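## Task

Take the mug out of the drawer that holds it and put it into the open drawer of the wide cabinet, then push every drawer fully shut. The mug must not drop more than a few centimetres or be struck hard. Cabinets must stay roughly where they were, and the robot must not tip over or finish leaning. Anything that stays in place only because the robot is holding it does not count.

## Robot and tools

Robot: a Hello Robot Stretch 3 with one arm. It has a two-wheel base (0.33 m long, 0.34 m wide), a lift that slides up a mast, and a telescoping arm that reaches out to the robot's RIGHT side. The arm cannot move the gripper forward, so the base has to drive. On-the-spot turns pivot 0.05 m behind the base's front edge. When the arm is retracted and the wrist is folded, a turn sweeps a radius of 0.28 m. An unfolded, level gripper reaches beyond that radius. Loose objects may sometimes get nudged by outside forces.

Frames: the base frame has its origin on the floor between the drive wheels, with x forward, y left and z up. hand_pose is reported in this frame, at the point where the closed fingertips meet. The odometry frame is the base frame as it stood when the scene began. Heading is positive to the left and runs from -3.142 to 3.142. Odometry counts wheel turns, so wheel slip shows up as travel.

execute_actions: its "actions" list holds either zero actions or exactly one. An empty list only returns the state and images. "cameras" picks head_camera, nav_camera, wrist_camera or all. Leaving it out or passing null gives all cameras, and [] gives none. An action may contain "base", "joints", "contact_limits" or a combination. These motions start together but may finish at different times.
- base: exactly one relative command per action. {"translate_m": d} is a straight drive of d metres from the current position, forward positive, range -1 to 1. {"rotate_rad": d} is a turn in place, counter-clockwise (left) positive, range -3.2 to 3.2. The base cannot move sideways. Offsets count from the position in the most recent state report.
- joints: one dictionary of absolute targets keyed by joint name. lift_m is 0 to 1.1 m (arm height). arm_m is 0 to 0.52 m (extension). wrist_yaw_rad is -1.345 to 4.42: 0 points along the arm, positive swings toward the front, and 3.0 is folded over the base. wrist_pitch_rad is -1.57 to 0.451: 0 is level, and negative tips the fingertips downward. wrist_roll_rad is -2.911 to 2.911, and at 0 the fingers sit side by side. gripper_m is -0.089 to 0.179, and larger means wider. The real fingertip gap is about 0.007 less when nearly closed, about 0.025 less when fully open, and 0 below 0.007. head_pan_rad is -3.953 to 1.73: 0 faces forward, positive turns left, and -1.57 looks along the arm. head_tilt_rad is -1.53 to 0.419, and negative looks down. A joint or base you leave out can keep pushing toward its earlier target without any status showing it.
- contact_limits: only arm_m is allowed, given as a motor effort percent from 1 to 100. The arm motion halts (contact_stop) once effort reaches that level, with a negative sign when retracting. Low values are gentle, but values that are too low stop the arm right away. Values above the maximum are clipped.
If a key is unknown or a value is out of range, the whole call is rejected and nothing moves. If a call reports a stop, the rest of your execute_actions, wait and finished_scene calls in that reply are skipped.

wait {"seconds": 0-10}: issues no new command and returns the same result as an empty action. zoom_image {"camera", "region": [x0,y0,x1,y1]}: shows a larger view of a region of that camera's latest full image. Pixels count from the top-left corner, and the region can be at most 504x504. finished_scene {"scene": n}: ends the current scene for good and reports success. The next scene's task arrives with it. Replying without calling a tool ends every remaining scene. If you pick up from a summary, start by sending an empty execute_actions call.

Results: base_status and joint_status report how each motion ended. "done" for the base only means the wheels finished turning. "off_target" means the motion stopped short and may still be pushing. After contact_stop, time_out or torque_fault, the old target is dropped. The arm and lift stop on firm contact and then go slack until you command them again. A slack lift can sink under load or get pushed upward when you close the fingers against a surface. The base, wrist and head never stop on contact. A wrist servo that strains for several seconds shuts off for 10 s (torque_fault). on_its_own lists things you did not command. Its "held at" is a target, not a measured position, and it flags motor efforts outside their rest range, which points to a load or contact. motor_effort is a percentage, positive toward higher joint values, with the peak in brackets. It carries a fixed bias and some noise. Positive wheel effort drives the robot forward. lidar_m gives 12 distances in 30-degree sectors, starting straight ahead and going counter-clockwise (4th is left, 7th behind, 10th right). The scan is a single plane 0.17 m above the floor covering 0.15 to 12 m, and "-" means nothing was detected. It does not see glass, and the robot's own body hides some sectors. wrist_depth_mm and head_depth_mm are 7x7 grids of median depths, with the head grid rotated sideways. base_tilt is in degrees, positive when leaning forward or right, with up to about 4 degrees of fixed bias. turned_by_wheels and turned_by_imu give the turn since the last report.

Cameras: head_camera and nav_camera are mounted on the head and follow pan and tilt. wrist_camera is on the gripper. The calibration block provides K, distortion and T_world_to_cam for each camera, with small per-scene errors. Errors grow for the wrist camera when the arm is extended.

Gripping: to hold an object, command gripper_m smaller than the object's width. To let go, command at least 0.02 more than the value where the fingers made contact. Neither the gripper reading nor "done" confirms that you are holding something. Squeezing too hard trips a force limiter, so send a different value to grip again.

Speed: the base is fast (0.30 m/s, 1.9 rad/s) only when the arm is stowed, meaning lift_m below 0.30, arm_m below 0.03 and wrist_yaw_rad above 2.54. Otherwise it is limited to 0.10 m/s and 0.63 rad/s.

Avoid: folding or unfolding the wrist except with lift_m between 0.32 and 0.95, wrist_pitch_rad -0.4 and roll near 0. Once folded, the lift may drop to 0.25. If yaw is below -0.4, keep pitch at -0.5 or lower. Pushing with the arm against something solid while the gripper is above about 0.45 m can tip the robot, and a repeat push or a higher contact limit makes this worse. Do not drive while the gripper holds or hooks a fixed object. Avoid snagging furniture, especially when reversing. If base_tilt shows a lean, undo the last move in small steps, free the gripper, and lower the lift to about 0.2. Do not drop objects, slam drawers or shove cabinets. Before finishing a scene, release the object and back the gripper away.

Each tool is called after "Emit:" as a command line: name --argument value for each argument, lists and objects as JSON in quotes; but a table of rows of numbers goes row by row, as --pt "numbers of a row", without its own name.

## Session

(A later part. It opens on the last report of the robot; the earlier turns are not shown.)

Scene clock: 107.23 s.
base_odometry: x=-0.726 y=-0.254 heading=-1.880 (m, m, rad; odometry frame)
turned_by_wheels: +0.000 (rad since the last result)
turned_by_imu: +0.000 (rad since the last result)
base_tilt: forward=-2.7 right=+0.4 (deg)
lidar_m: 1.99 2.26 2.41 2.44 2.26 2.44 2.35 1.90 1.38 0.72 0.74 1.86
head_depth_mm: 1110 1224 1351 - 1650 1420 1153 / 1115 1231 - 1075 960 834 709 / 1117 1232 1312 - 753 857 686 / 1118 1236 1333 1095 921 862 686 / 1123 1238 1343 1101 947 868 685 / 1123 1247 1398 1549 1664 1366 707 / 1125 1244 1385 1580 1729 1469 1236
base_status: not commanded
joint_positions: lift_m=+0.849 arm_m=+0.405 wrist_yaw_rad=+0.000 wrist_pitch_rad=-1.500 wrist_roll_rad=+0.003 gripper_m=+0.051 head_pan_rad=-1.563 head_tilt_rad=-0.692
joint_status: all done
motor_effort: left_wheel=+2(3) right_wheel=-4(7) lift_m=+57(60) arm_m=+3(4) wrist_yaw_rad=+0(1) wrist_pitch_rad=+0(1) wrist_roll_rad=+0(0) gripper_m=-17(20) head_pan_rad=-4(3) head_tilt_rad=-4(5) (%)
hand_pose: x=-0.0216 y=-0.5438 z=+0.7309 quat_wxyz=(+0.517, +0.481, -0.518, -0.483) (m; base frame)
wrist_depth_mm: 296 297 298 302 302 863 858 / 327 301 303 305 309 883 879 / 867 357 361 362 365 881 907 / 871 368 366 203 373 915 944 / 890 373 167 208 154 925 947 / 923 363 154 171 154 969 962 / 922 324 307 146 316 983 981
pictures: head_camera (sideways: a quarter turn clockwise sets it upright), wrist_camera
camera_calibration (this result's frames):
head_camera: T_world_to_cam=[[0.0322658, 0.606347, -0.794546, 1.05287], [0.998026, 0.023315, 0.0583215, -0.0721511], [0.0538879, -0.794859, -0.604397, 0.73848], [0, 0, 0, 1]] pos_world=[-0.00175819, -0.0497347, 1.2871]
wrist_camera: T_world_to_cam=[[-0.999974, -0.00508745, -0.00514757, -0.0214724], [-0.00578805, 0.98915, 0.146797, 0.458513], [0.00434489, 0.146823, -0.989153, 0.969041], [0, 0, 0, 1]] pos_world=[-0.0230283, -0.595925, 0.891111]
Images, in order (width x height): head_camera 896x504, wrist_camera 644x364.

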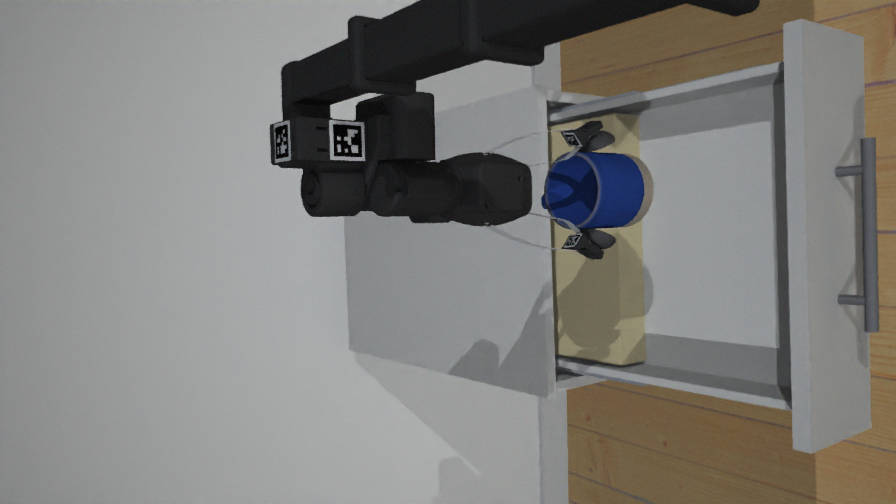

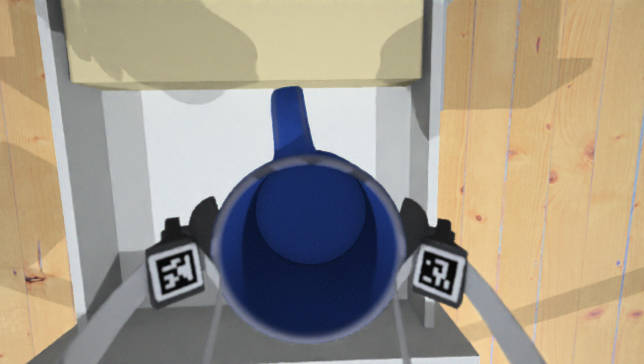

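Emit:
execute_actions --actions '[{"base": {"rotate_rad": 2.353}, "joints": {"arm_m": 0.05}}]' --cameras '[]'

Emit:
execute_actions --actions '[{"base": {"translate_m": 1.0}}]' --cameras '[]'

Emit:
execute_actions --actions '[{"base": {"translate_m": 0.63}}]' --cameras '[]'

Emit:
execute_actions --actions '[{"base": {"rotate_rad": 0.789}}]'

Scene clock: 135.93 s.
base_odometry: x=-0.726 y=-0.254 heading=+0.473 (m, m, rad; odometry frame)
turned_by_wheels: +2.353 (rad since the last result)
turned_by_imu: +2.392 (rad since the last result)
base_tilt: forward=-2.6 right=+0.5 (deg)
lidar_m: 2.26 2.35 2.34 1.54 0.72 0.72 1.53 2.21 1.99 2.26 2.45 2.08
head_depth_mm: 2366 2509 2692 2110 1698 - - / 2555 2313 2568 2131 1708 - - / 2774 2217 2411 2154 1724 1509 - / 2882 3020 2654 2157 1736 1444 1232 / 2638 2875 2918 2189 1753 1456 1243 / 2468 2605 2821 2211 1760 1463 1248 / 2275 2438 2617 2219 1769 1462 1254
base_status: done
joint_positions: lift_m=+0.849 arm_m=+0.050 wrist_yaw_rad=+0.000 wrist_pitch_rad=-1.500 wrist_roll_rad=+0.003 gripper_m=+0.051 head_pan_rad=-1.563 head_tilt_rad=-0.692
joint_status: all done
motor_effort: left_wheel=-2(5) right_wheel=+4(13) lift_m=+57(57) arm_m=-2(1) wrist_yaw_rad=-1(0) wrist_pitch_rad=+0(0) wrist_roll_rad=+0(0) gripper_m=-17(17) head_pan_rad=-4(3) head_tilt_rad=-5(4) (%)
hand_pose: x=-0.0216 y=-0.1893 z=+0.7309 quat_wxyz=(+0.517, +0.481, -0.518, -0.483) (m; base frame)
wrist_depth_mm: 837 833 846 849 848 852 879 / 846 843 856 863 875 881 882 / 873 881 875 867 894 913 900 / 873 897 885 204 901 924 934 / 908 889 167 206 154 939 966 / 919 921 153 171 154 965 956 / 952 954 965 144 981 992 984
pictures: none
No camera images: the call's "cameras" was empty. Leave "cameras" out to get every camera's image.

Scene clock: 147.23 s.
base_odometry: x=+0.165 y=+0.201 heading=+0.473 (m, m, rad; odometry frame)
turned_by_wheels: +0.000 (rad since the last result)
turned_by_imu: -0.003 (rad since the last result)
base_tilt: forward=-2.7 right=+0.4 (deg)
lidar_m: 1.43 1.64 1.64 1.89 2.04 1.53 1.66 2.72 2.55 2.01 1.73 1.24
head_depth_mm: 2734 3116 2804 2137 1712 - - / 2467 2742 2858 2144 1715 - - / 2216 2468 2671 2166 1722 1512 - / 2026 2231 2456 2175 1743 1450 1236 / 1875 2031 2247 2182 1751 1452 1246 / 1744 1875 2053 2130 1752 1454 1252 / 1617 1739 1886 2016 1773 1470 1253
base_status: done
joint_positions: lift_m=+0.849 arm_m=+0.050 wrist_yaw_rad=+0.000 wrist_pitch_rad=-1.500 wrist_roll_rad=+0.003 gripper_m=+0.051 head_pan_rad=-1.563 head_tilt_rad=-0.692
joint_status: not commanded
motor_effort: left_wheel=-2(3) right_wheel=+5(10) lift_m=+57(57) arm_m=-2(2) wrist_yaw_rad=+0(0) wrist_pitch_rad=+0(0) wrist_roll_rad=+0(0) gripper_m=-17(17) head_pan_rad=-3(4) head_tilt_rad=-5(5) (%)
hand_pose: x=-0.0216 y=-0.1893 z=+0.7309 quat_wxyz=(+0.517, +0.481, -0.518, -0.483) (m; base frame)
wrist_depth_mm: 844 829 852 846 852 869 880 / 850 844 877 857 882 883 892 / 876 878 887 867 900 901 911 / 876 887 897 203 905 923 935 / 903 911 168 206 154 941 950 / 918 925 154 171 154 978 969 / 939 953 955 145 988 977 993
pictures: none
No camera images: the call's "cameras" was empty. Leave "cameras" out to get every camera's image.

Scene clock: 154.83 s.
base_odometry: x=+0.726 y=+0.488 heading=+0.472 (m, m, rad; odometry frame)
turned_by_wheels: +0.000 (rad since the last result)
turned_by_imu: -0.002 (rad since the last result)
base_tilt: forward=-2.6 right=+0.4 (deg)
lidar_m: 0.90 1.17 1.19 1.37 2.38 2.13 2.18 3.25 2.62 1.49 0.79 0.79
head_depth_mm: 2031 2290 2578 2116 1707 - - / 1809 2021 2290 2157 1703 - - / 1643 1819 2060 2133 1723 1516 - / 1507 1649 1832 2001 882 924 1235 / 1381 1498 1657 1835 1006 795 1175 / 1280 1380 1486 1059 1131 731 798 / 1193 1239 840 914 1054 1029 694
base_status: done
joint_positions: lift_m=+0.849 arm_m=+0.050 wrist_yaw_rad=+0.000 wrist_pitch_rad=-1.500 wrist_roll_rad=+0.003 gripper_m=+0.051 head_pan_rad=-1.563 head_tilt_rad=-0.692
joint_status: not commanded
motor_effort: left_wheel=-2(2) right_wheel=+4(10) lift_m=+57(57) arm_m=-2(2) wrist_yaw_rad=+0(0) wrist_pitch_rad=+0(0) wrist_roll_rad=+0(0) gripper_m=-17(17) head_pan_rad=-4(3) head_tilt_rad=-5(5) (%)
hand_pose: x=-0.0216 y=-0.1893 z=+0.7309 quat_wxyz=(+0.517, +0.481, -0.518, -0.483) (m; base frame)
wrist_depth_mm: 369 475 837 845 850 857 870 / 423 855 869 854 873 884 887 / 500 866 881 883 891 890 906 / 875 891 873 203 896 905 935 / 891 900 167 207 154 935 929 / 908 907 153 171 154 952 961 / 941 953 966 145 967 982 982
pictures: none
No camera images: the call's "cameras" was empty. Leave "cameras" out to get every camera's image.

Scene clock: 157.07 s.
base_odometry: x=+0.726 y=+0.488 heading=+1.261 (m, m, rad; odometry frame)
turned_by_wheels: +0.789 (rad since the last result)
turned_by_imu: +0.802 (rad since the last result)
base_tilt: forward=-2.6 right=+0.4 (deg)
lidar_m: 1.18 1.24 1.69 2.49 2.58 3.25 2.89 1.82 0.82 0.79 0.81 1.21
head_depth_mm: 1073 857 794 901 1092 - - / 1078 867 797 903 1094 - - / 1078 887 797 906 1101 1059 - / 1085 903 786 908 1101 706 839 / 1090 918 789 911 1107 709 845 / 1094 935 804 913 1107 750 848 / 1093 950 806 912 1088 752 853
base_status: done
joint_positions: lift_m=+0.849 arm_m=+0.050 wrist_yaw_rad=+0.000 wrist_pitch_rad=-1.500 wrist_roll_rad=+0.003 gripper_m=+0.051 head_pan_rad=-1.563 head_tilt_rad=-0.692
joint_status: not commanded
motor_effort: left_wheel=-2(5) right_wheel=+6(10) lift_m=+57(57) arm_m=-2(2) wrist_yaw_rad=+0(0) wrist_pitch_rad=+0(0) wrist_roll_rad=+0(0) gripper_m=-16(17) head_pan_rad=-3(3) head_tilt_rad=-4(5) (%)
hand_pose: x=-0.0216 y=-0.1893 z=+0.7309 quat_wxyz=(+0.517, +0.481, -0.518, -0.483) (m; base frame)
wrist_depth_mm: 824 845 836 851 854 867 882 / 845 866 859 865 860 876 901 / 870 885 874 870 884 900 898 / 884 891 894 203 909 925 930 / 906 898 167 207 154 943 953 / 917 929 154 171 154 958 962 / 929 964 962 145 971 967 -
pictures: head_camera (sideways: a quarter turn clockwise sets it upright), nav_camera (sideways: a quarter turn counterclockwise sets it upright), wrist_camera
camera_calibration (this result's frames):
head_camera: T_world_to_cam=[[0.0322659, 0.606347, -0.794546, 1.05287], [0.998026, 0.0233149, 0.0583215, -0.0721511], [0.0538878, -0.794859, -0.604397, 0.73848], [0, 0, 0, 1]] pos_world=[-0.0017582, -0.0497347, 1.2871]
nav_camera: T_world_to_cam=[[0.00589855, -0.596956, 0.802252, -1.00258], [-0.999878, -0.0151479, -0.00391996, 0.0633186], [0.0144925, -0.802131, -0.596972, 0.733384], [0, 0, 0, 1]] pos_world=[0.0585961, -0.00926697, 1.24238]
wrist_camera: T_world_to_cam=[[-0.999973, -0.00515059, -0.00514505, -0.0196828], [-0.00584977, 0.989162, 0.146715, 0.107905], [0.00433362, 0.146741, -0.989165, 0.916983], [0, 0, 0, 1]] pos_world=[-0.0230249, -0.241396, 0.891115]
Images, in order (width x height): head_camera 896x504, nav_camera 672x504, wrist_camera 644x364.

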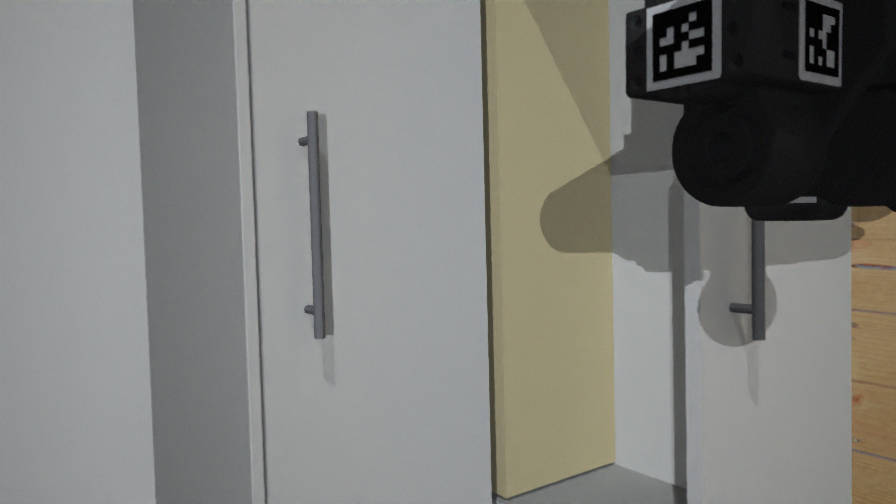

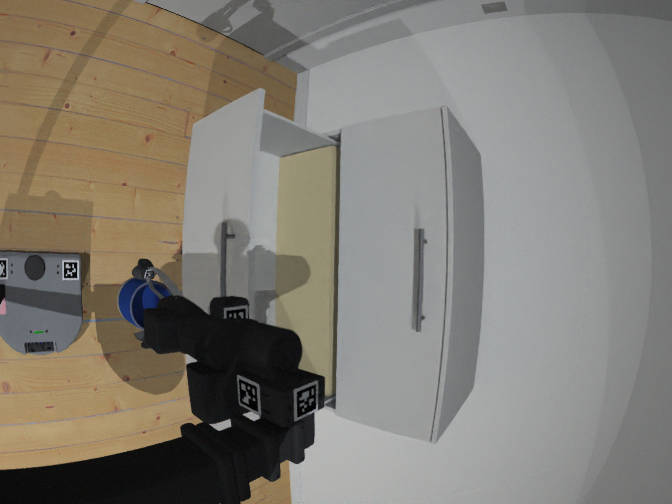

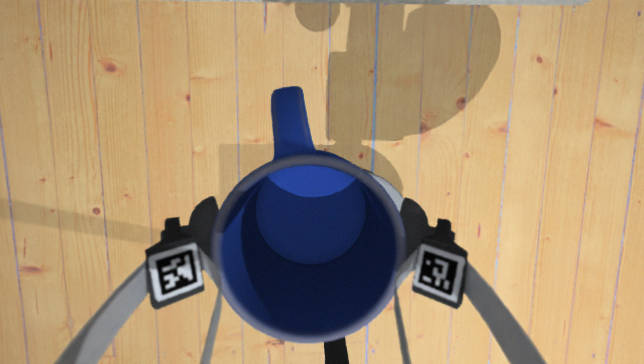

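Emit:
execute_actions --actions '[{"joints": {"lift_m": 0.9}}]' --cameras '[]'

Emit:
execute_actions --actions '[{"joints": {"arm_m": 0.46}}]' --cameras '["wrist_camera"]'

Emit:
execute_actions --actions '[{"joints": {"lift_m": 0.6}}]'

Scene clock: 174.97 s.
base_odometry: x=+0.726 y=+0.488 heading=+1.261 (m, m, rad; odometry frame)
turned_by_wheels: +0.000 (rad since the last result)
turned_by_imu: +0.000 (rad since the last result)
base_tilt: forward=-2.7 right=+0.4 (deg)
lidar_m: 1.17 1.24 1.70 2.49 2.58 3.24 2.89 1.82 0.82 0.78 0.81 1.21
head_depth_mm: 1075 858 796 901 - - - / 1071 872 796 904 1060 - - / 1082 888 796 906 1071 - - / 1082 898 785 909 1099 705 840 / 1090 918 789 911 1103 707 846 / 1092 932 804 917 1104 750 848 / 1097 952 806 917 1089 756 851
base_status: not commanded
joint_positions: lift_m=+0.899 arm_m=+0.050 wrist_yaw_rad=+0.000 wrist_pitch_rad=-1.500 wrist_roll_rad=+0.003 gripper_m=+0.051 head_pan_rad=-1.563 head_tilt_rad=-0.692
joint_status: all done
motor_effort: left_wheel=-2(2) right_wheel=+5(5) lift_m=+56(58) arm_m=-2(2) wrist_yaw_rad=+0(0) wrist_pitch_rad=+0(0) wrist_roll_rad=+0(0) gripper_m=-17(17) head_pan_rad=-3(5) head_tilt_rad=-4(5) (%)
hand_pose: x=-0.0216 y=-0.1893 z=+0.7809 quat_wxyz=(+0.517, +0.481, -0.518, -0.483) (m; base frame)
wrist_depth_mm: 891 876 886 912 901 914 916 / 877 911 889 916 919 932 943 / 915 912 941 922 943 964 973 / 926 920 943 203 968 981 959 / 933 956 167 207 154 996 - / 964 973 154 170 154 - - / - - - 145 - - -
pictures: none
No camera images: the call's "cameras" was empty. Leave "cameras" out to get every camera's image.

Scene clock: 179.17 s.
base_odometry: x=+0.726 y=+0.488 heading=+1.261 (m, m, rad; odometry frame)
turned_by_wheels: +0.000 (rad since the last result)
turned_by_imu: +0.000 (rad since the last result)
base_tilt: forward=-2.6 right=+0.5 (deg)
lidar_m: 1.17 1.24 1.70 2.49 2.58 3.25 2.89 1.82 0.82 0.79 0.81 1.22
head_depth_mm: 1074 858 - 915 1090 714 828 / 1078 1002 824 902 1095 697 832 / 1076 960 - 870 1083 702 836 / 1083 901 788 911 1105 703 841 / 1088 915 789 910 1107 708 845 / 1090 931 801 910 1104 750 847 / 1092 949 806 915 1087 754 849
base_status: not commanded
joint_positions: lift_m=+0.899 arm_m=+0.460 wrist_yaw_rad=+0.000 wrist_pitch_rad=-1.500 wrist_roll_rad=+0.003 gripper_m=+0.051 head_pan_rad=-1.563 head_tilt_rad=-0.692
joint_status: all done
motor_effort: left_wheel=-2(2) right_wheel=+5(5) lift_m=+57(57) arm_m=+4(5) wrist_yaw_rad=+0(0) wrist_pitch_rad=+0(0) wrist_roll_rad=+0(0) gripper_m=-17(17) head_pan_rad=-3(4) head_tilt_rad=-5(5) (%)
hand_pose: x=-0.0216 y=-0.5988 z=+0.7809 quat_wxyz=(+0.517, +0.481, -0.518, -0.483) (m; base frame)
wrist_depth_mm: 485 480 479 481 479 477 418 / 519 529 528 530 548 545 437 / 533 534 542 545 548 554 437 / 541 548 550 204 560 562 435 / 546 559 167 207 153 562 437 / 397 411 153 171 154 395 393 / 293 291 277 146 290 291 292
pictures: wrist_camera
camera_calibration (this result's frames):
wrist_camera: T_world_to_cam=[[-0.999975, -0.0048868, -0.005145, -0.0213752], [-0.00558879, 0.989164, 0.146707, 0.505643], [0.00437233, 0.146732, -0.989167, 1.02654], [0, 0, 0, 1]] pos_world=[-0.0230371, -0.650894, 0.941127]
Images, in order (width x height): wrist_camera 644x364.

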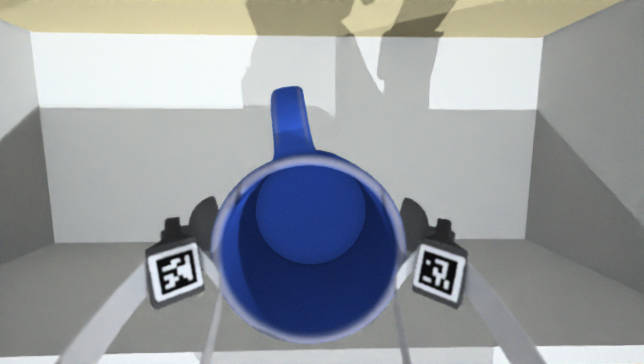

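Scene clock: 182.73 s.
base_odometry: x=+0.726 y=+0.488 heading=+1.261 (m, m, rad; odometry frame)
turned_by_wheels: +0.000 (rad since the last result)
turned_by_imu: +0.000 (rad since the last result)
base_tilt: forward=-2.7 right=+0.5 (deg)
lidar_m: 1.17 1.24 1.70 2.48 2.59 3.26 2.89 1.82 0.82 0.79 0.81 1.21
head_depth_mm: 1074 857 792 902 1093 714 - / 1074 869 796 887 1067 696 834 / 1075 885 797 886 - 699 837 / 1081 900 784 907 1099 705 841 / 1085 915 790 914 1105 709 844 / 1090 928 803 915 1108 749 847 / 1093 949 805 913 1085 756 851
base_status: not commanded
joint_positions: lift_m=+0.600 arm_m=+0.460 wrist_yaw_rad=+0.000 wrist_pitch_rad=-1.500 wrist_roll_rad=+0.003 gripper_m=+0.051 head_pan_rad=-1.563 head_tilt_rad=-0.692
joint_status: all done
motor_effort: left_wheel=-2(2) right_wheel=+5(5) lift_m=+27(49) arm_m=+4(4) wrist_yaw_rad=+0(0) wrist_pitch_rad=+0(0) wrist_roll_rad=+0(0) gripper_m=-17(17) head_pan_rad=-4(2) head_tilt_rad=-5(5) (%)
hand_pose: x=-0.0216 y=-0.5988 z=+0.4818 quat_wxyz=(+0.517, +0.481, -0.518, -0.483) (m; base frame)
wrist_depth_mm: 235 236 239 240 242 243 246 / 240 242 244 244 248 249 252 / 244 246 248 249 253 255 257 / 249 251 252 203 257 260 263 / 255 256 167 207 154 267 269 / 261 261 153 171 154 273 276 / 264 269 270 146 275 277 279
pictures: head_camera (sideways: a quarter turn clockwise sets it upright), nav_camera (sideways: a quarter turn counterclockwise sets it upright), wrist_camera
camera_calibration (this result's frames):
head_camera: T_world_to_cam=[[0.0322657, 0.606347, -0.794546, 1.05287], [0.998026, 0.0233151, 0.0583215, -0.0721511], [0.053888, -0.794859, -0.604397, 0.73848], [0, 0, 0, 1]] pos_world=[-0.00175819, -0.0497347, 1.2871]
nav_camera: T_world_to_cam=[[0.00589869, -0.596956, 0.802252, -1.00258], [-0.999878, -0.0151481, -0.00391996, 0.0633186], [0.0144927, -0.802131, -0.596972, 0.733384], [0, 0, 0, 1]] pos_world=[0.0585961, -0.00926696, 1.24238]
wrist_camera: T_world_to_cam=[[-0.999975, -0.00488659, -0.00514501, -0.0229138], [-0.00558859, 0.989164, 0.146707, 0.549521], [0.00437236, 0.146732, -0.989167, 0.730702], [0, 0, 0, 1]] pos_world=[-0.0230371, -0.650895, 0.64205]
Images, in order (width x height): head_camera 896x504, nav_camera 672x504, wrist_camera 644x364.

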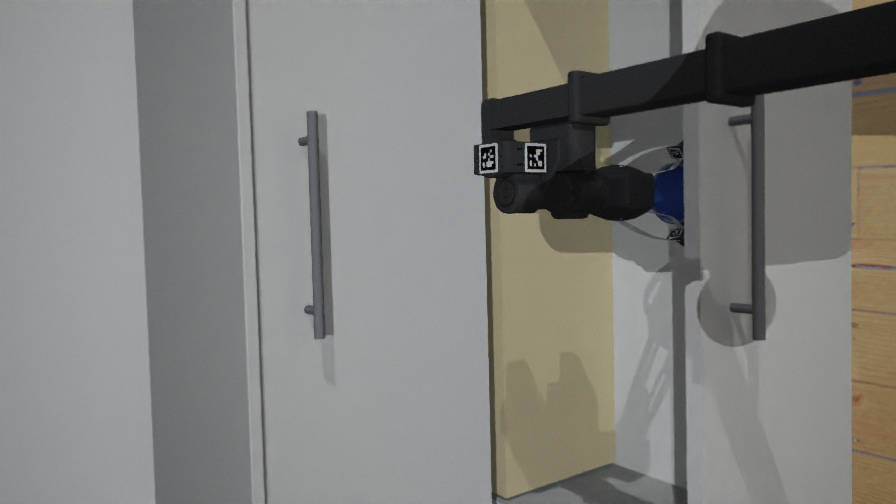

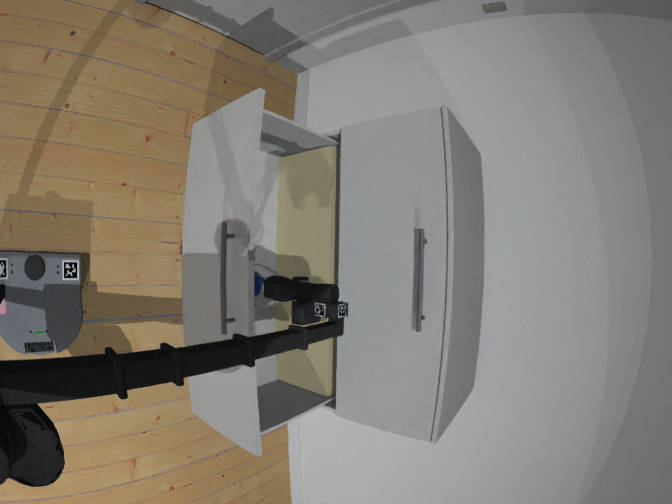

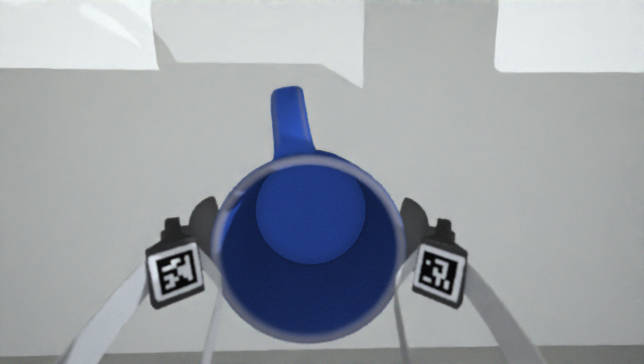

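Emit:
execute_actions --actions '[{"joints": {"lift_m": 0.563}}]' --cameras '[]'

Emit:
execute_actions --actions '[{"joints": {"gripper_m": 0.135}}]' --cameras '["wrist_camera"]'

Emit:
execute_actions --actions '[{"joints": {"lift_m": 0.85}}]' --cameras '["wrist_camera"]'

Scene clock: 189.60 s.
base_odometry: x=+0.726 y=+0.488 heading=+1.261 (m, m, rad; odometry frame)
turned_by_wheels: +0.000 (rad since the last result)
turned_by_imu: +0.000 (rad since the last result)
base_tilt: forward=-2.7 right=+0.5 (deg)
lidar_m: 1.17 1.24 1.70 2.49 2.59 3.26 2.89 1.83 0.82 0.78 0.81 1.22
head_depth_mm: 1077 855 796 899 1093 716 803 / 1080 869 794 899 1059 699 848 / 1076 883 800 906 - 694 836 / 1083 902 785 906 1101 704 839 / 1085 915 790 912 1101 705 843 / 1089 930 804 910 1108 751 847 / 1095 946 805 914 1083 754 853
base_status: not commanded
joint_positions: lift_m=+0.563 arm_m=+0.460 wrist_yaw_rad=+0.000 wrist_pitch_rad=-1.500 wrist_roll_rad=+0.003 gripper_m=+0.051 head_pan_rad=-1.563 head_tilt_rad=-0.692
joint_status: all done
motor_effort: left_wheel=-2(2) right_wheel=+5(6) lift_m=+27(27) arm_m=+4(4) wrist_yaw_rad=+0(0) wrist_pitch_rad=+0(0) wrist_roll_rad=+0(0) gripper_m=-17(16) head_pan_rad=-3(4) head_tilt_rad=-5(5) (%)
hand_pose: x=-0.0216 y=-0.5988 z=+0.4448 quat_wxyz=(+0.517, +0.481, -0.518, -0.483) (m; base frame)
wrist_depth_mm: 200 202 203 204 207 208 209 / 204 206 207 209 210 213 214 / 209 210 213 212 215 217 219 / 214 214 215 203 219 223 225 / 217 218 167 207 154 228 229 / 224 223 153 170 154 232 235 / 227 230 231 145 236 238 240
pictures: none
No camera images: the call's "cameras" was empty. Leave "cameras" out to get every camera's image.

Scene clock: 190.93 s.
base_odometry: x=+0.726 y=+0.488 heading=+1.261 (m, m, rad; odometry frame)
turned_by_wheels: +0.000 (rad since the last result)
turned_by_imu: +0.000 (rad since the last result)
base_tilt: forward=-2.6 right=+0.5 (deg)
lidar_m: 1.17 1.24 1.69 2.49 2.59 3.24 2.89 1.83 0.82 0.78 0.81 1.22
head_depth_mm: 1077 857 795 897 1092 716 802 / 1074 870 796 904 1058 700 847 / 1081 883 798 905 - 694 840 / 1084 901 788 907 1101 703 841 / 1086 912 787 908 1104 706 845 / 1092 928 803 915 1109 751 846 / 1092 947 803 916 1086 753 850
base_status: not commanded
joint_positions: lift_m=+0.563 arm_m=+0.460 wrist_yaw_rad=+0.000 wrist_pitch_rad=-1.500 wrist_roll_rad=+0.003 gripper_m=+0.135 head_pan_rad=-1.563 head_tilt_rad=-0.692
joint_status: all done
motor_effort: left_wheel=-2(2) right_wheel=+5(5) lift_m=+27(28) arm_m=+4(4) wrist_yaw_rad=-1(0) wrist_pitch_rad=+0(1) wrist_roll_rad=+0(0) gripper_m=+1(79) head_pan_rad=-4(3) head_tilt_rad=-5(5) (%)
hand_pose: x=-0.0216 y=-0.5987 z=+0.4448 quat_wxyz=(+0.516, +0.481, -0.518, -0.483) (m; base frame)
wrist_depth_mm: 201 202 204 204 207 208 210 / 205 207 208 209 211 213 215 / 208 210 212 213 215 218 219 / 214 215 216 151 220 222 225 / 218 218 219 215 223 226 230 / 222 - 183 195 228 232 234 / 229 229 231 155 236 239 239
pictures: wrist_camera
camera_calibration (this result's frames):
wrist_camera: T_world_to_cam=[[-0.999975, -0.00488388, -0.00514725, -0.023101], [-0.00558819, 0.989099, 0.147149, 0.554603], [0.00437249, 0.147174, -0.989101, 0.694318], [0, 0, 0, 1]] pos_world=[-0.0230371, -0.650856, 0.605023]
Images, in order (width x height): wrist_camera 644x364.

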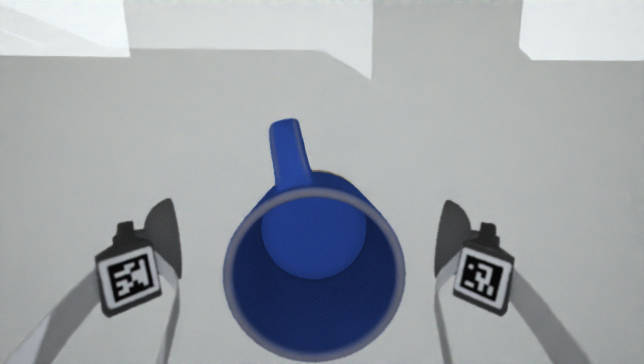

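Scene clock: 194.37 s.
base_odometry: x=+0.726 y=+0.488 heading=+1.261 (m, m, rad; odometry frame)
turned_by_wheels: +0.000 (rad since the last result)
turned_by_imu: +0.000 (rad since the last result)
base_tilt: forward=-2.7 right=+0.5 (deg)
lidar_m: 1.17 1.24 1.69 2.48 2.59 3.25 2.89 1.82 0.82 0.79 0.81 1.22
head_depth_mm: 1072 858 780 - 1101 717 830 / 1079 871 - 903 1095 700 832 / 1084 888 - 1007 1096 702 839 / 1085 897 786 908 1104 706 841 / 1089 913 787 911 1106 703 843 / 1090 931 804 913 1108 749 848 / 1095 951 806 915 1093 754 852
base_status: not commanded
joint_positions: lift_m=+0.850 arm_m=+0.460 wrist_yaw_rad=+0.000 wrist_pitch_rad=-1.500 wrist_roll_rad=+0.003 gripper_m=+0.135 head_pan_rad=-1.563 head_tilt_rad=-0.692
joint_status: all done
motor_effort: left_wheel=-2(2) right_wheel=+5(5) lift_m=+54(58) arm_m=+4(3) wrist_yaw_rad=+0(0) wrist_pitch_rad=+0(0) wrist_roll_rad=+0(0) gripper_m=+1(1) head_pan_rad=-4(4) head_tilt_rad=-5(4) (%)
hand_pose: x=-0.0216 y=-0.5987 z=+0.7309 quat_wxyz=(+0.516, +0.481, -0.518, -0.483) (m; base frame)
wrist_depth_mm: 464 475 475 476 479 483 415 / 472 480 487 489 487 499 435 / 491 488 493 495 500 504 437 / 494 500 505 502 513 519 432 / 506 510 513 518 521 524 438 / 396 - 394 395 395 425 396 / 293 292 291 290 290 291 293
pictures: wrist_camera
camera_calibration (this result's frames):
wrist_camera: T_world_to_cam=[[-0.999975, -0.00488416, -0.00514724, -0.0216283], [-0.00558847, 0.989099, 0.147149, 0.512495], [0.00437243, 0.147174, -0.989101, 0.977362], [0, 0, 0, 1]] pos_world=[-0.0230371, -0.650856, 0.891186]
Images, in order (width x height): wrist_camera 644x364.

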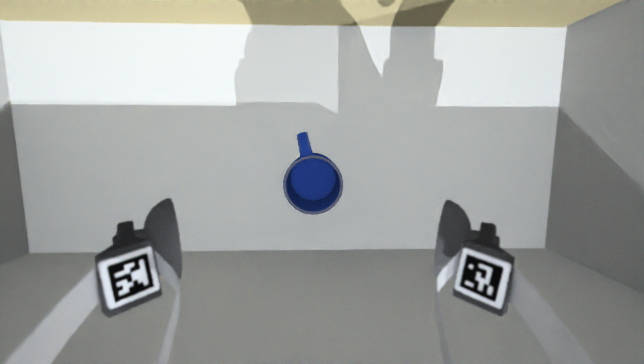

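Emit:
execute_actions --actions '[{"joints": {"arm_m": 0.0, "gripper_m": 0.0}}]' --cameras '[]'

Emit:
execute_actions --actions '[{"joints": {"lift_m": 0.33, "wrist_pitch_rad": -1.0}}]' --cameras '[]'

Emit:
execute_actions --actions '[{"joints": {"wrist_pitch_rad": 0.0}}]' --cameras '["head_camera", "wrist_camera"]'

Scene clock: 208.00 s.
base_odometry: x=+0.726 y=+0.488 heading=+1.261 (m, m, rad; odometry frame)
turned_by_wheels: +0.000 (rad since the last result)
turned_by_imu: +0.000 (rad since the last result)
base_tilt: forward=-2.6 right=+0.4 (deg)
lidar_m: 1.17 1.24 1.70 2.49 2.58 3.25 2.88 1.83 0.82 0.79 0.81 1.22
head_depth_mm: 1073 855 795 901 1094 706 - / 1081 872 796 905 1094 699 774 / 1082 886 786 904 1100 701 786 / 1080 902 786 908 1102 703 842 / 1089 915 787 913 1108 707 844 / 1094 934 804 913 1102 748 848 / 1093 947 807 915 1087 755 850
base_status: not commanded
joint_positions: lift_m=+0.850 arm_m=+0.000 wrist_yaw_rad=+0.000 wrist_pitch_rad=-1.500 wrist_roll_rad=+0.003 gripper_m=+0.000 head_pan_rad=-1.563 head_tilt_rad=-0.692
joint_status: all done
motor_effort: left_wheel=-2(2) right_wheel=+6(5) lift_m=+54(54) arm_m=-2(2) wrist_yaw_rad=+0(0) wrist_pitch_rad=+0(0) wrist_roll_rad=+0(0) gripper_m=-2(82) head_pan_rad=-5(4) head_tilt_rad=-4(5) (%)
hand_pose: x=-0.0216 y=-0.1392 z=+0.7309 quat_wxyz=(+0.517, +0.481, -0.518, -0.483) (m; base frame)
wrist_depth_mm: 836 839 837 847 852 867 861 / 851 854 864 874 872 872 883 / 853 883 880 886 886 895 903 / 893 885 917 - 914 920 947 / 901 908 908 - 931 936 958 / 911 941 927 955 942 948 962 / 925 946 962 969 959 988 991
pictures: none
No camera images: the call's "cameras" was empty. Leave "cameras" out to get every camera's image.

Scene clock: 213.57 s.
base_odometry: x=+0.726 y=+0.488 heading=+1.261 (m, m, rad; odometry frame)
turned_by_wheels: +0.000 (rad since the last result)
turned_by_imu: +0.000 (rad since the last result)
base_tilt: forward=-2.6 right=+0.4 (deg)
lidar_m: 1.17 1.24 1.70 2.48 2.58 3.27 2.89 1.82 0.81 0.78 0.81 1.22
head_depth_mm: 1075 856 795 900 1092 717 829 / 1080 869 798 899 1095 699 831 / 1082 884 785 906 1095 703 838 / 1082 901 787 909 1102 706 839 / 1087 916 789 911 1107 707 844 / 1090 931 804 914 1108 752 850 / 1093 948 805 915 1088 755 855
base_status: not commanded
joint_positions: lift_m=+0.330 arm_m=+0.000 wrist_yaw_rad=+0.000 wrist_pitch_rad=-1.011 wrist_roll_rad=+0.003 gripper_m=+0.000 head_pan_rad=-1.563 head_tilt_rad=-0.692
joint_status: all done
motor_effort: left_wheel=-2(2) right_wheel=+5(5) lift_m=+24(47) arm_m=-2(2) wrist_yaw_rad=+0(0) wrist_pitch_rad=+5(5) wrist_roll_rad=+0(0) gripper_m=-2(2) head_pan_rad=-4(4) head_tilt_rad=-5(5) (%)
hand_pose: x=-0.0216 y=-0.2608 z=+0.2392 quat_wxyz=(+0.618, +0.342, -0.619, -0.343) (m; base frame)
wrist_depth_mm: 510 517 523 526 536 545 547 / 478 480 485 491 499 500 512 / 447 456 459 461 467 470 477 / 423 429 428 430 436 441 447 / 394 402 406 - 411 418 420 / 377 377 382 378 390 389 394 / 356 358 361 363 368 371 374
pictures: none
No camera images: the call's "cameras" was empty. Leave "cameras" out to get every camera's image.

Scene clock: 214.90 s.
base_odometry: x=+0.726 y=+0.488 heading=+1.261 (m, m, rad; odometry frame)
turned_by_wheels: +0.000 (rad since the last result)
turned_by_imu: +0.000 (rad since the last result)
base_tilt: forward=-2.7 right=+0.4 (deg)
lidar_m: 1.17 1.24 1.69 2.49 2.59 3.25 2.89 1.82 0.82 0.78 0.81 1.22
head_depth_mm: 1072 855 795 902 1094 715 830 / 1079 871 796 904 1096 701 833 / 1084 884 784 906 1099 704 812 / 1082 900 788 910 1101 706 841 / 1088 915 788 911 1107 707 843 / 1089 932 803 915 1106 752 847 / 1095 948 806 916 1087 755 853
base_status: not commanded
joint_positions: lift_m=+0.330 arm_m=+0.000 wrist_yaw_rad=+0.000 wrist_pitch_rad=-0.022 wrist_roll_rad=+0.003 gripper_m=+0.000 head_pan_rad=-1.563 head_tilt_rad=-0.692
joint_status: all done
motor_effort: left_wheel=-2(2) right_wheel=+5(5) lift_m=+24(24) arm_m=-2(2) wrist_yaw_rad=+0(1) wrist_pitch_rad=+10(12) wrist_roll_rad=+0(0) gripper_m=-2(2) head_pan_rad=-3(3) head_tilt_rad=-5(4) (%)
hand_pose: x=-0.0214 y=-0.4009 z=+0.4393 quat_wxyz=(+0.706, +0.008, -0.708, -0.008) (m; base frame)
wrist_depth_mm: 186 186 188 190 191 193 196 / 191 192 194 196 199 200 203 / 197 199 200 204 206 207 211 / 204 206 208 210 213 216 218 / 213 214 216 - 222 224 227 / 221 222 225 230 232 233 235 / 655 602 618 625 627 635 739
pictures: head_camera (sideways: a quarter turn clockwise sets it upright), wrist_camera
camera_calibration (this result's frames):
head_camera: T_world_to_cam=[[0.0322659, 0.606347, -0.794546, 1.05287], [0.998026, 0.0233148, 0.0583215, -0.0721511], [0.0538877, -0.794859, -0.604397, 0.73848], [0, 0, 0, 1]] pos_world=[-0.00175821, -0.0497347, 1.2871]
wrist_camera: T_world_to_cam=[[-0.999965, -0.00654289, 0.00520781, -0.027155], [-0.00661637, 0.238168, -0.971201, 0.550056], [0.00511413, -0.971202, -0.238203, -0.118368], [0, 0, 0, 1]] pos_world=[-0.0229093, -0.246143, 0.506161]
Images, in order (width x height): head_camera 896x504, wrist_camera 644x364.

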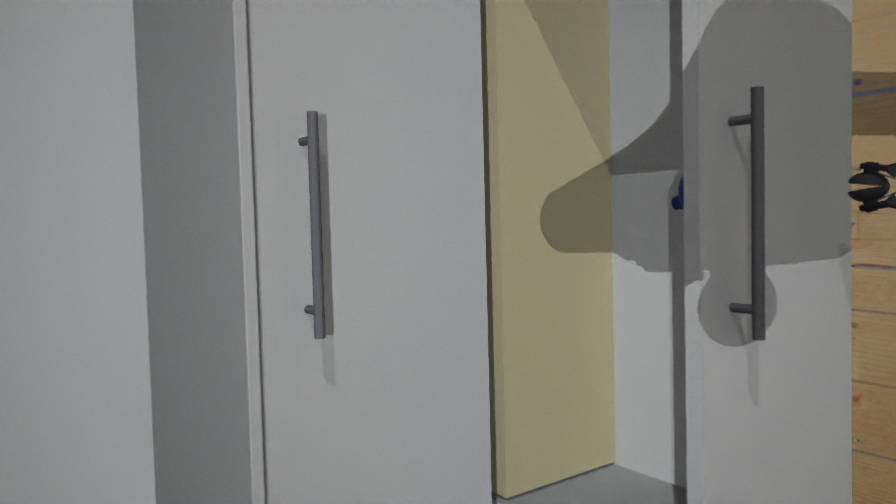

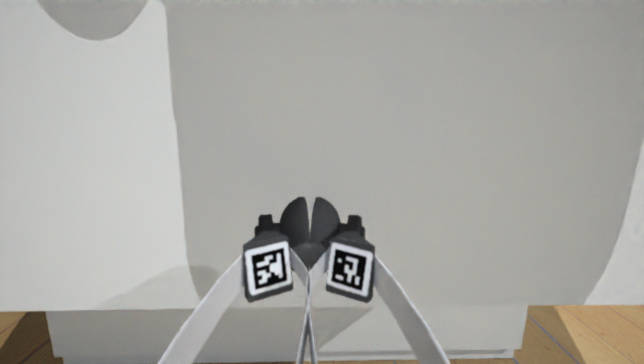

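Emit:
execute_actions --actions '[{"joints": {"arm_m": 0.42}}]' --cameras '["head_camera", "nav_camera"]'

Scene clock: 223.17 s.
base_odometry: x=+0.726 y=+0.488 heading=+1.262 (m, m, rad; odometry frame)
turned_by_wheels: +0.000 (rad since the last result)
turned_by_imu: -0.011 (rad since the last result)
base_tilt: forward=-2.6 right=+0.4 (deg)
lidar_m: 1.17 1.23 1.68 2.49 2.57 3.24 2.89 1.84 0.82 0.79 0.81 1.22
head_depth_mm: 1076 847 796 906 1048 1239 1213 / 1080 862 798 909 1049 1210 1208 / 1086 877 799 907 1049 - 1204 / 1081 891 788 910 1057 1248 1239 / 1084 907 790 913 1052 1251 1244 / 1089 921 804 908 1056 1258 1246 / 1087 937 805 915 1057 1322 1254
base_status: not commanded
joint_positions: lift_m=+0.330 arm_m=+0.363 wrist_yaw_rad=+0.023 wrist_pitch_rad=-0.019 wrist_roll_rad=+0.003 gripper_m=+0.000 head_pan_rad=-1.564 head_tilt_rad=-0.695
joint_status: arm_m contact_stop (moved +0.363 of +0.420)
on_its_own: arm_m is slack since a contact_stop, until your next command for it (your +0.420 is given up); wrist_yaw_rad is at rest, and its effort (-19) is outside its rest range (-12 to +12)
motor_effort: left_wheel=+4(9) right_wheel=-10(28) lift_m=+24(24) arm_m=+1(39) wrist_yaw_rad=-19(21) wrist_pitch_rad=+9(28) wrist_roll_rad=+0(0) gripper_m=-4(6) head_pan_rad=-3(5) head_tilt_rad=-2(4) (%)
hand_pose: x=-0.0156 y=-0.7641 z=+0.4402 quat_wxyz=(+0.706, +0.015, -0.708, +0.001) (m; base frame)
wrist_depth_mm: 158 158 159 160 161 162 164 / 163 163 165 166 167 168 169 / 169 170 170 172 173 174 175 / 175 176 177 177 179 181 181 / 181 182 183 - 186 188 189 / 187 190 192 194 194 195 196 / 196 197 201 202 204 205 206
pictures: head_camera (sideways: a quarter turn clockwise sets it upright), nav_camera (sideways: a quarter turn counterclockwise sets it upright)
camera_calibration (this result's frames):
head_camera: T_world_to_cam=[[0.0329257, 0.608434, -0.792922, 1.05075], [0.998052, 0.0220505, 0.0583637, -0.0722059], [0.0529947, -0.793298, -0.606522, 0.74125], [0, 0, 0, 1]] pos_world=[-0.00181368, -0.0496862, 1.28696]
nav_camera: T_world_to_cam=[[0.00524926, -0.599106, 0.800652, -1.00049], [-0.999894, -0.0140269, -0.00394044, 0.0633454], [0.0135914, -0.800547, -0.599116, 0.736178], [0, 0, 0, 1]] pos_world=[0.0585848, -0.00916605, 1.24235]
Images, in order (width x height): head_camera 896x504, nav_camera 672x504.

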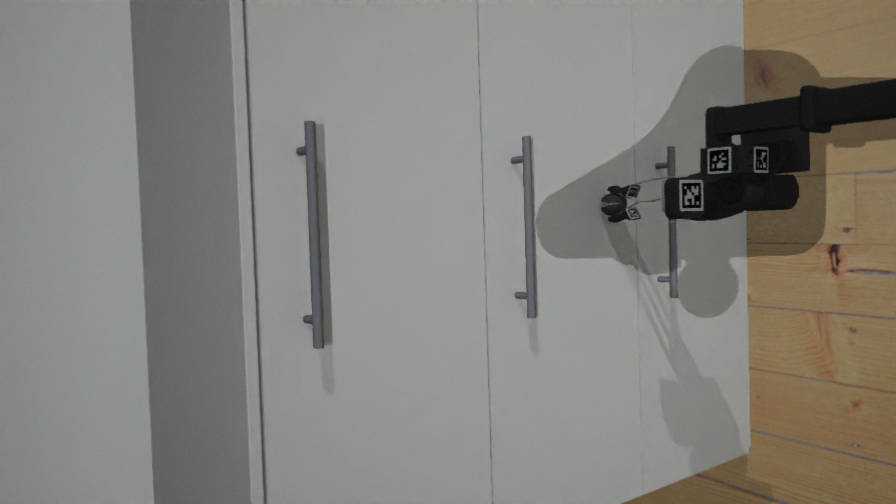

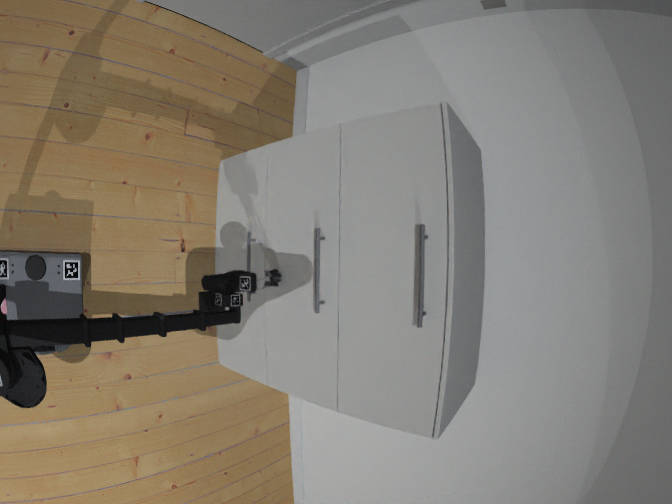

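Emit:
execute_actions --actions '[{"joints": {"arm_m": 0.0, "wrist_pitch_rad": -0.4}}]' --cameras '[]'

Emit:
execute_actions --actions '[{"base": {"rotate_rad": 2.43}, "joints": {"wrist_yaw_rad": 3.0}}]' --cameras '[]'

Emit:
execute_actions --actions '[{"joints": {"lift_m": 0.28}}]' --cameras '[]'

Emit:
execute_actions --actions '[{"base": {"translate_m": 1.0}}]' --cameras '[]'

Emit:
execute_actions --actions '[{"base": {"translate_m": 0.571}}]' --cameras '[]'

Emit:
execute_actions --actions '[{"base": {"rotate_rad": 0.712}, "joints": {"lift_m": 0.36}}]' --cameras '["head_camera", "nav_camera"]'

Scene clock: 240.80 s.
base_odometry: x=+0.726 y=+0.488 heading=+1.261 (m, m, rad; odometry frame)
turned_by_wheels: +0.000 (rad since the last result)
turned_by_imu: -0.001 (rad since the last result)
base_tilt: forward=-2.6 right=+0.4 (deg)
lidar_m: 1.17 1.24 1.68 2.49 2.58 3.25 2.89 1.84 0.82 0.78 0.81 1.22
head_depth_mm: 1075 848 799 908 1050 1239 1223 / 1080 864 800 909 1049 1247 1225 / 1084 877 798 910 1050 1243 1228 / 1089 892 788 910 1053 1245 1235 / 1086 906 789 908 1054 1249 1242 / 1085 922 803 913 1056 1251 1245 / 1091 937 803 912 1059 1322 1253
base_status: not commanded
joint_positions: lift_m=+0.330 arm_m=+0.000 wrist_yaw_rad=+0.001 wrist_pitch_rad=-0.413 wrist_roll_rad=+0.003 gripper_m=+0.000 head_pan_rad=-1.564 head_tilt_rad=-0.695
joint_status: all done
motor_effort: left_wheel=-1(3) right_wheel=+1(11) lift_m=+24(24) arm_m=-2(3) wrist_yaw_rad=-1(18) wrist_pitch_rad=+6(8) wrist_roll_rad=+0(0) gripper_m=-2(4) head_pan_rad=-3(4) head_tilt_rad=-2(3) (%)
hand_pose: x=-0.0214 y=-0.3702 z=+0.3442 quat_wxyz=(+0.691, +0.145, -0.693, -0.145) (m; base frame)
wrist_depth_mm: 472 472 484 483 490 498 936 / 507 521 514 519 531 537 - / 573 570 575 582 594 613 - / 724 636 644 646 665 727 845 / 634 648 653 - 663 664 676 / 541 544 544 540 555 565 560 / 467 470 469 473 477 483 486
pictures: none
No camera images: the call's "cameras" was empty. Leave "cameras" out to get every camera's image.

Scene clock: 245.57 s.
base_odometry: x=+0.726 y=+0.488 heading=-2.592 (m, m, rad; odometry frame)
turned_by_wheels: +2.430 (rad since the last result)
turned_by_imu: +2.470 (rad since the last result)
base_tilt: forward=-2.6 right=+0.4 (deg)
lidar_m: 2.28 3.24 2.29 0.88 0.79 0.79 1.31 1.18 1.20 1.45 2.49 2.13
head_depth_mm: 1214 1315 1438 1576 1647 1420 1226 / 1318 1446 1597 1777 1716 1425 1226 / 1462 1594 1789 1977 1722 1438 1225 / 1618 1809 2061 2153 1713 1443 1234 / 1821 2083 2391 2205 1750 1454 1244 / 2092 2445 2691 2208 1757 1463 1248 / 2246 2435 2610 2226 1766 1471 1254
base_status: done
joint_positions: lift_m=+0.330 arm_m=+0.000 wrist_yaw_rad=+2.998 wrist_pitch_rad=-0.413 wrist_roll_rad=+0.003 gripper_m=+0.000 head_pan_rad=-1.564 head_tilt_rad=-0.695
joint_status: all done
motor_effort: left_wheel=-2(5) right_wheel=+5(10) lift_m=+24(24) arm_m=-2(2) wrist_yaw_rad=+1(3) wrist_pitch_rad=+6(6) wrist_roll_rad=+0(0) gripper_m=-2(2) head_pan_rad=-2(3) head_tilt_rad=-3(3) (%)
hand_pose: x=+0.0109 y=+0.0775 z=+0.3442 quat_wxyz=(+0.195, +0.701, +0.095, +0.679) (m; base frame)
wrist_depth_mm: 591 - - - - - - / 622 - - - - - - / 663 - - - - - - / 695 750 803 810 822 828 842 / 637 639 683 - 662 675 678 / 538 540 - 529 557 561 570 / 467 494 - 477 477 483 485
pictures: none
No camera images: the call's "cameras" was empty. Leave "cameras" out to get every camera's image.

Scene clock: 246.87 s.
base_odometry: x=+0.726 y=+0.488 heading=-2.592 (m, m, rad; odometry frame)
turned_by_wheels: +0.000 (rad since the last result)
turned_by_imu: +0.000 (rad since the last result)
base_tilt: forward=-2.6 right=+0.5 (deg)
lidar_m: 2.28 3.26 2.29 0.88 0.79 0.79 1.31 1.18 1.20 1.45 2.49 2.13
head_depth_mm: 1214 1315 1439 1578 1649 1424 1220 / 1315 1446 1587 1774 1713 1435 1222 / 1451 1599 1803 1974 1720 1436 1232 / 1616 1812 2046 2145 1727 1444 1232 / 1820 2083 2400 2182 1738 1445 1248 / 2117 2434 2690 2191 1765 1458 1246 / 2237 2405 2609 2216 1777 1464 1255
base_status: not commanded
joint_positions: lift_m=+0.280 arm_m=+0.000 wrist_yaw_rad=+2.998 wrist_pitch_rad=-0.414 wrist_roll_rad=+0.003 gripper_m=+0.000 head_pan_rad=-1.564 head_tilt_rad=-0.695
joint_status: all done
motor_effort: left_wheel=-2(2) right_wheel=+5(5) lift_m=+24(25) arm_m=-2(2) wrist_yaw_rad=+1(2) wrist_pitch_rad=+6(6) wrist_roll_rad=+0(0) gripper_m=-2(2) head_pan_rad=-2(4) head_tilt_rad=-4(4) (%)
hand_pose: x=+0.0109 y=+0.0774 z=+0.2941 quat_wxyz=(+0.195, +0.701, +0.095, +0.679) (m; base frame)
wrist_depth_mm: 587 - - - - - - / 626 - - - - - - / 658 - 917 945 958 981 989 / 670 697 720 715 727 741 745 / 571 567 598 - 590 595 601 / 484 498 - - 498 502 506 / - - - - 426 428 439
pictures: none
No camera images: the call's "cameras" was empty. Leave "cameras" out to get every camera's image.

Scene clock: 251.90 s.
base_odometry: x=-0.127 y=-0.034 heading=-2.592 (m, m, rad; odometry frame)
turned_by_wheels: +0.000 (rad since the last result)
turned_by_imu: -0.001 (rad since the last result)
base_tilt: forward=-2.7 right=+0.4 (deg)
lidar_m: 2.22 2.37 2.32 2.17 1.94 1.49 1.74 1.95 1.96 2.04 1.83 1.25
head_depth_mm: 1997 2173 2367 2122 1705 1425 1221 / 2183 2397 2561 2122 1711 1427 1225 / 2175 2407 2614 2151 1726 1435 1227 / 2005 2197 2455 2161 1727 1436 1237 / 1879 2046 2270 2189 1738 1445 1242 / 1750 1901 2074 2141 1749 1459 1248 / 1652 1774 1930 2065 1765 1470 1256
base_status: done
joint_positions: lift_m=+0.280 arm_m=+0.000 wrist_yaw_rad=+2.999 wrist_pitch_rad=-0.414 wrist_roll_rad=+0.003 gripper_m=+0.000 head_pan_rad=-1.564 head_tilt_rad=-0.695
joint_status: not commanded
motor_effort: left_wheel=-2(5) right_wheel=+4(15) lift_m=+24(25) arm_m=-2(2) wrist_yaw_rad=+1(1) wrist_pitch_rad=+6(6) wrist_roll_rad=+0(0) gripper_m=-2(2) head_pan_rad=-3(2) head_tilt_rad=-4(3) (%)
hand_pose: x=+0.0107 y=+0.0775 z=+0.2941 quat_wxyz=(+0.195, +0.701, +0.096, +0.679) (m; base frame)
wrist_depth_mm: - - - - - - - / - - - - - - - / 896 - 931 960 967 963 980 / 699 692 710 717 733 736 753 / 570 563 597 - 590 590 602 / 485 497 - - 497 502 507 / - - - - 425 430 433
pictures: none
No camera images: the call's "cameras" was empty. Leave "cameras" out to get every camera's image.

Scene clock: 255.43 s.
base_odometry: x=-0.614 y=-0.333 heading=-2.592 (m, m, rad; odometry frame)
turned_by_wheels: +0.000 (rad since the last result)
turned_by_imu: -0.001 (rad since the last result)
base_tilt: forward=-2.7 right=+0.4 (deg)
lidar_m: 1.76 1.93 1.93 2.15 2.32 1.98 2.20 2.39 2.40 1.62 0.85 0.85
head_depth_mm: 2041 2297 2561 2114 1702 1419 1223 / 1868 2083 2350 2124 1701 1422 1226 / 1714 1899 2133 2148 1719 1436 1234 / 1596 1741 1949 2089 1741 1435 1236 / 1483 1626 1765 1967 1746 1454 1241 / 1386 1501 1654 1813 1752 803 1246 / 1309 1413 1538 1674 1019 877 1182
base_status: done
joint_positions: lift_m=+0.280 arm_m=+0.000 wrist_yaw_rad=+2.999 wrist_pitch_rad=-0.414 wrist_roll_rad=+0.003 gripper_m=+0.000 head_pan_rad=-1.564 head_tilt_rad=-0.695
joint_status: not commanded
motor_effort: left_wheel=-2(5) right_wheel=+4(13) lift_m=+24(25) arm_m=-2(2) wrist_yaw_rad=+1(1) wrist_pitch_rad=+6(6) wrist_roll_rad=+0(0) gripper_m=-2(2) head_pan_rad=-3(4) head_tilt_rad=-4(3) (%)
hand_pose: x=+0.0107 y=+0.0775 z=+0.2941 quat_wxyz=(+0.195, +0.701, +0.096, +0.679) (m; base frame)
wrist_depth_mm: - - - - - - - / - - - - - - - / 897 - 929 957 958 974 991 / 691 693 714 722 720 722 738 / 573 569 594 - 589 602 609 / 477 501 - - 495 501 503 / - - - - 429 429 434
pictures: none
No camera images: the call's "cameras" was empty. Leave "cameras" out to get every camera's image.

Scene clock: 257.50 s.
base_odometry: x=-0.614 y=-0.333 heading=-1.880 (m, m, rad; odometry frame)
turned_by_wheels: +0.712 (rad since the last result)
turned_by_imu: +0.723 (rad since the last result)
base_tilt: forward=-2.6 right=+0.4 (deg)
lidar_m: 1.93 2.15 2.38 2.32 2.28 2.47 2.39 2.07 1.50 0.85 1.51 2.08
head_depth_mm: 1223 1353 1507 1708 1709 821 1220 / 1221 1352 1465 1106 993 801 1225 / 1233 1361 1438 1088 1019 803 1224 / 1234 1364 1447 1094 1026 804 1238 / 1239 1366 1479 1135 1028 825 1245 / 1242 1374 1547 1759 1761 1460 1247 / 1242 1377 1541 1756 1759 1463 1255
base_status: done
joint_positions: lift_m=+0.360 arm_m=+0.000 wrist_yaw_rad=+2.999 wrist_pitch_rad=-0.414 wrist_roll_rad=+0.003 gripper_m=+0.000 head_pan_rad=-1.564 head_tilt_rad=-0.695
joint_status: all done
motor_effort: left_wheel=-3(6) right_wheel=+5(13) lift_m=+54(57) arm_m=-2(2) wrist_yaw_rad=+1(0) wrist_pitch_rad=+7(7) wrist_roll_rad=+0(0) gripper_m=-2(2) head_pan_rad=-3(2) head_tilt_rad=-3(3) (%)
hand_pose: x=+0.0107 y=+0.0774 z=+0.3731 quat_wxyz=(+0.195, +0.701, +0.096, +0.679) (m; base frame)
wrist_depth_mm: - - - - - - - / - - - - - - - / - - - - - - - / 827 829 850 845 873 876 887 / 683 682 719 - 698 712 715 / 572 573 - 561 589 596 605 / 498 513 - 513 507 514 511
pictures: head_camera (sideways: a quarter turn clockwise sets it upright), nav_camera (sideways: a quarter turn counterclockwise sets it upright)
camera_calibration (this result's frames):
head_camera: T_world_to_cam=[[0.0329257, 0.608434, -0.792922, 1.05075], [0.998052, 0.0220505, 0.0583637, -0.0722059], [0.0529947, -0.793298, -0.606522, 0.74125], [0, 0, 0, 1]] pos_world=[-0.00181368, -0.0496862, 1.28696]
nav_camera: T_world_to_cam=[[0.00524926, -0.599106, 0.800652, -1.00049], [-0.999894, -0.0140269, -0.00394044, 0.0633454], [0.0135914, -0.800547, -0.599116, 0.736178], [0, 0, 0, 1]] pos_world=[0.0585848, -0.00916605, 1.24235]
Images, in order (width x height): head_camera 896x504, nav_camera 672x504.

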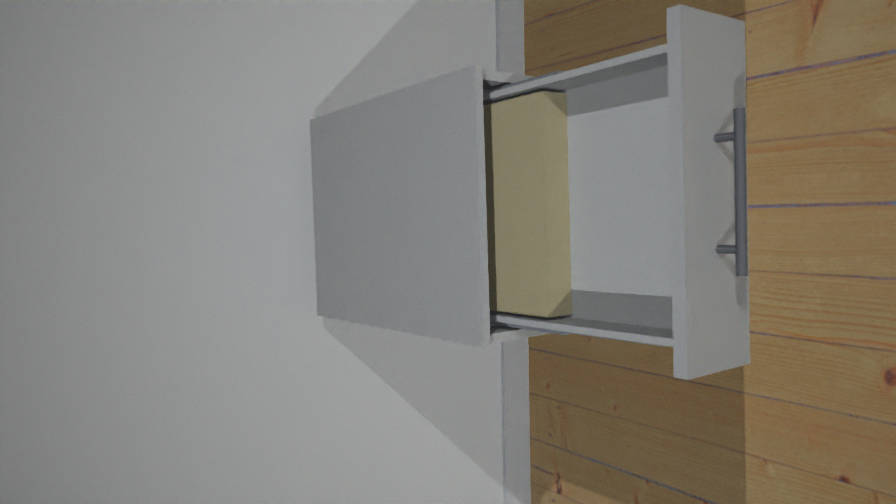

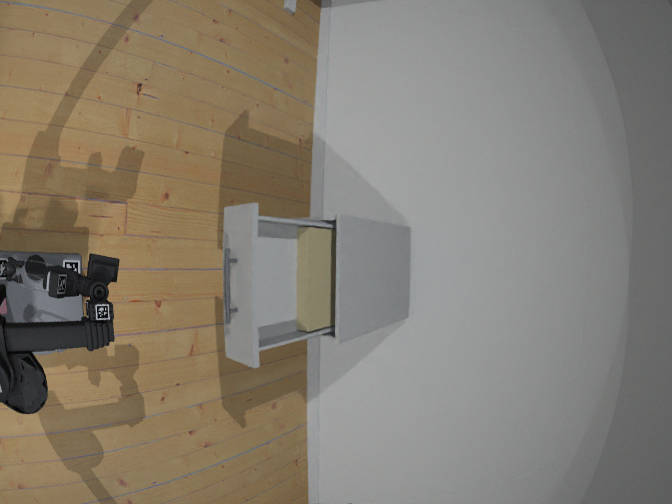

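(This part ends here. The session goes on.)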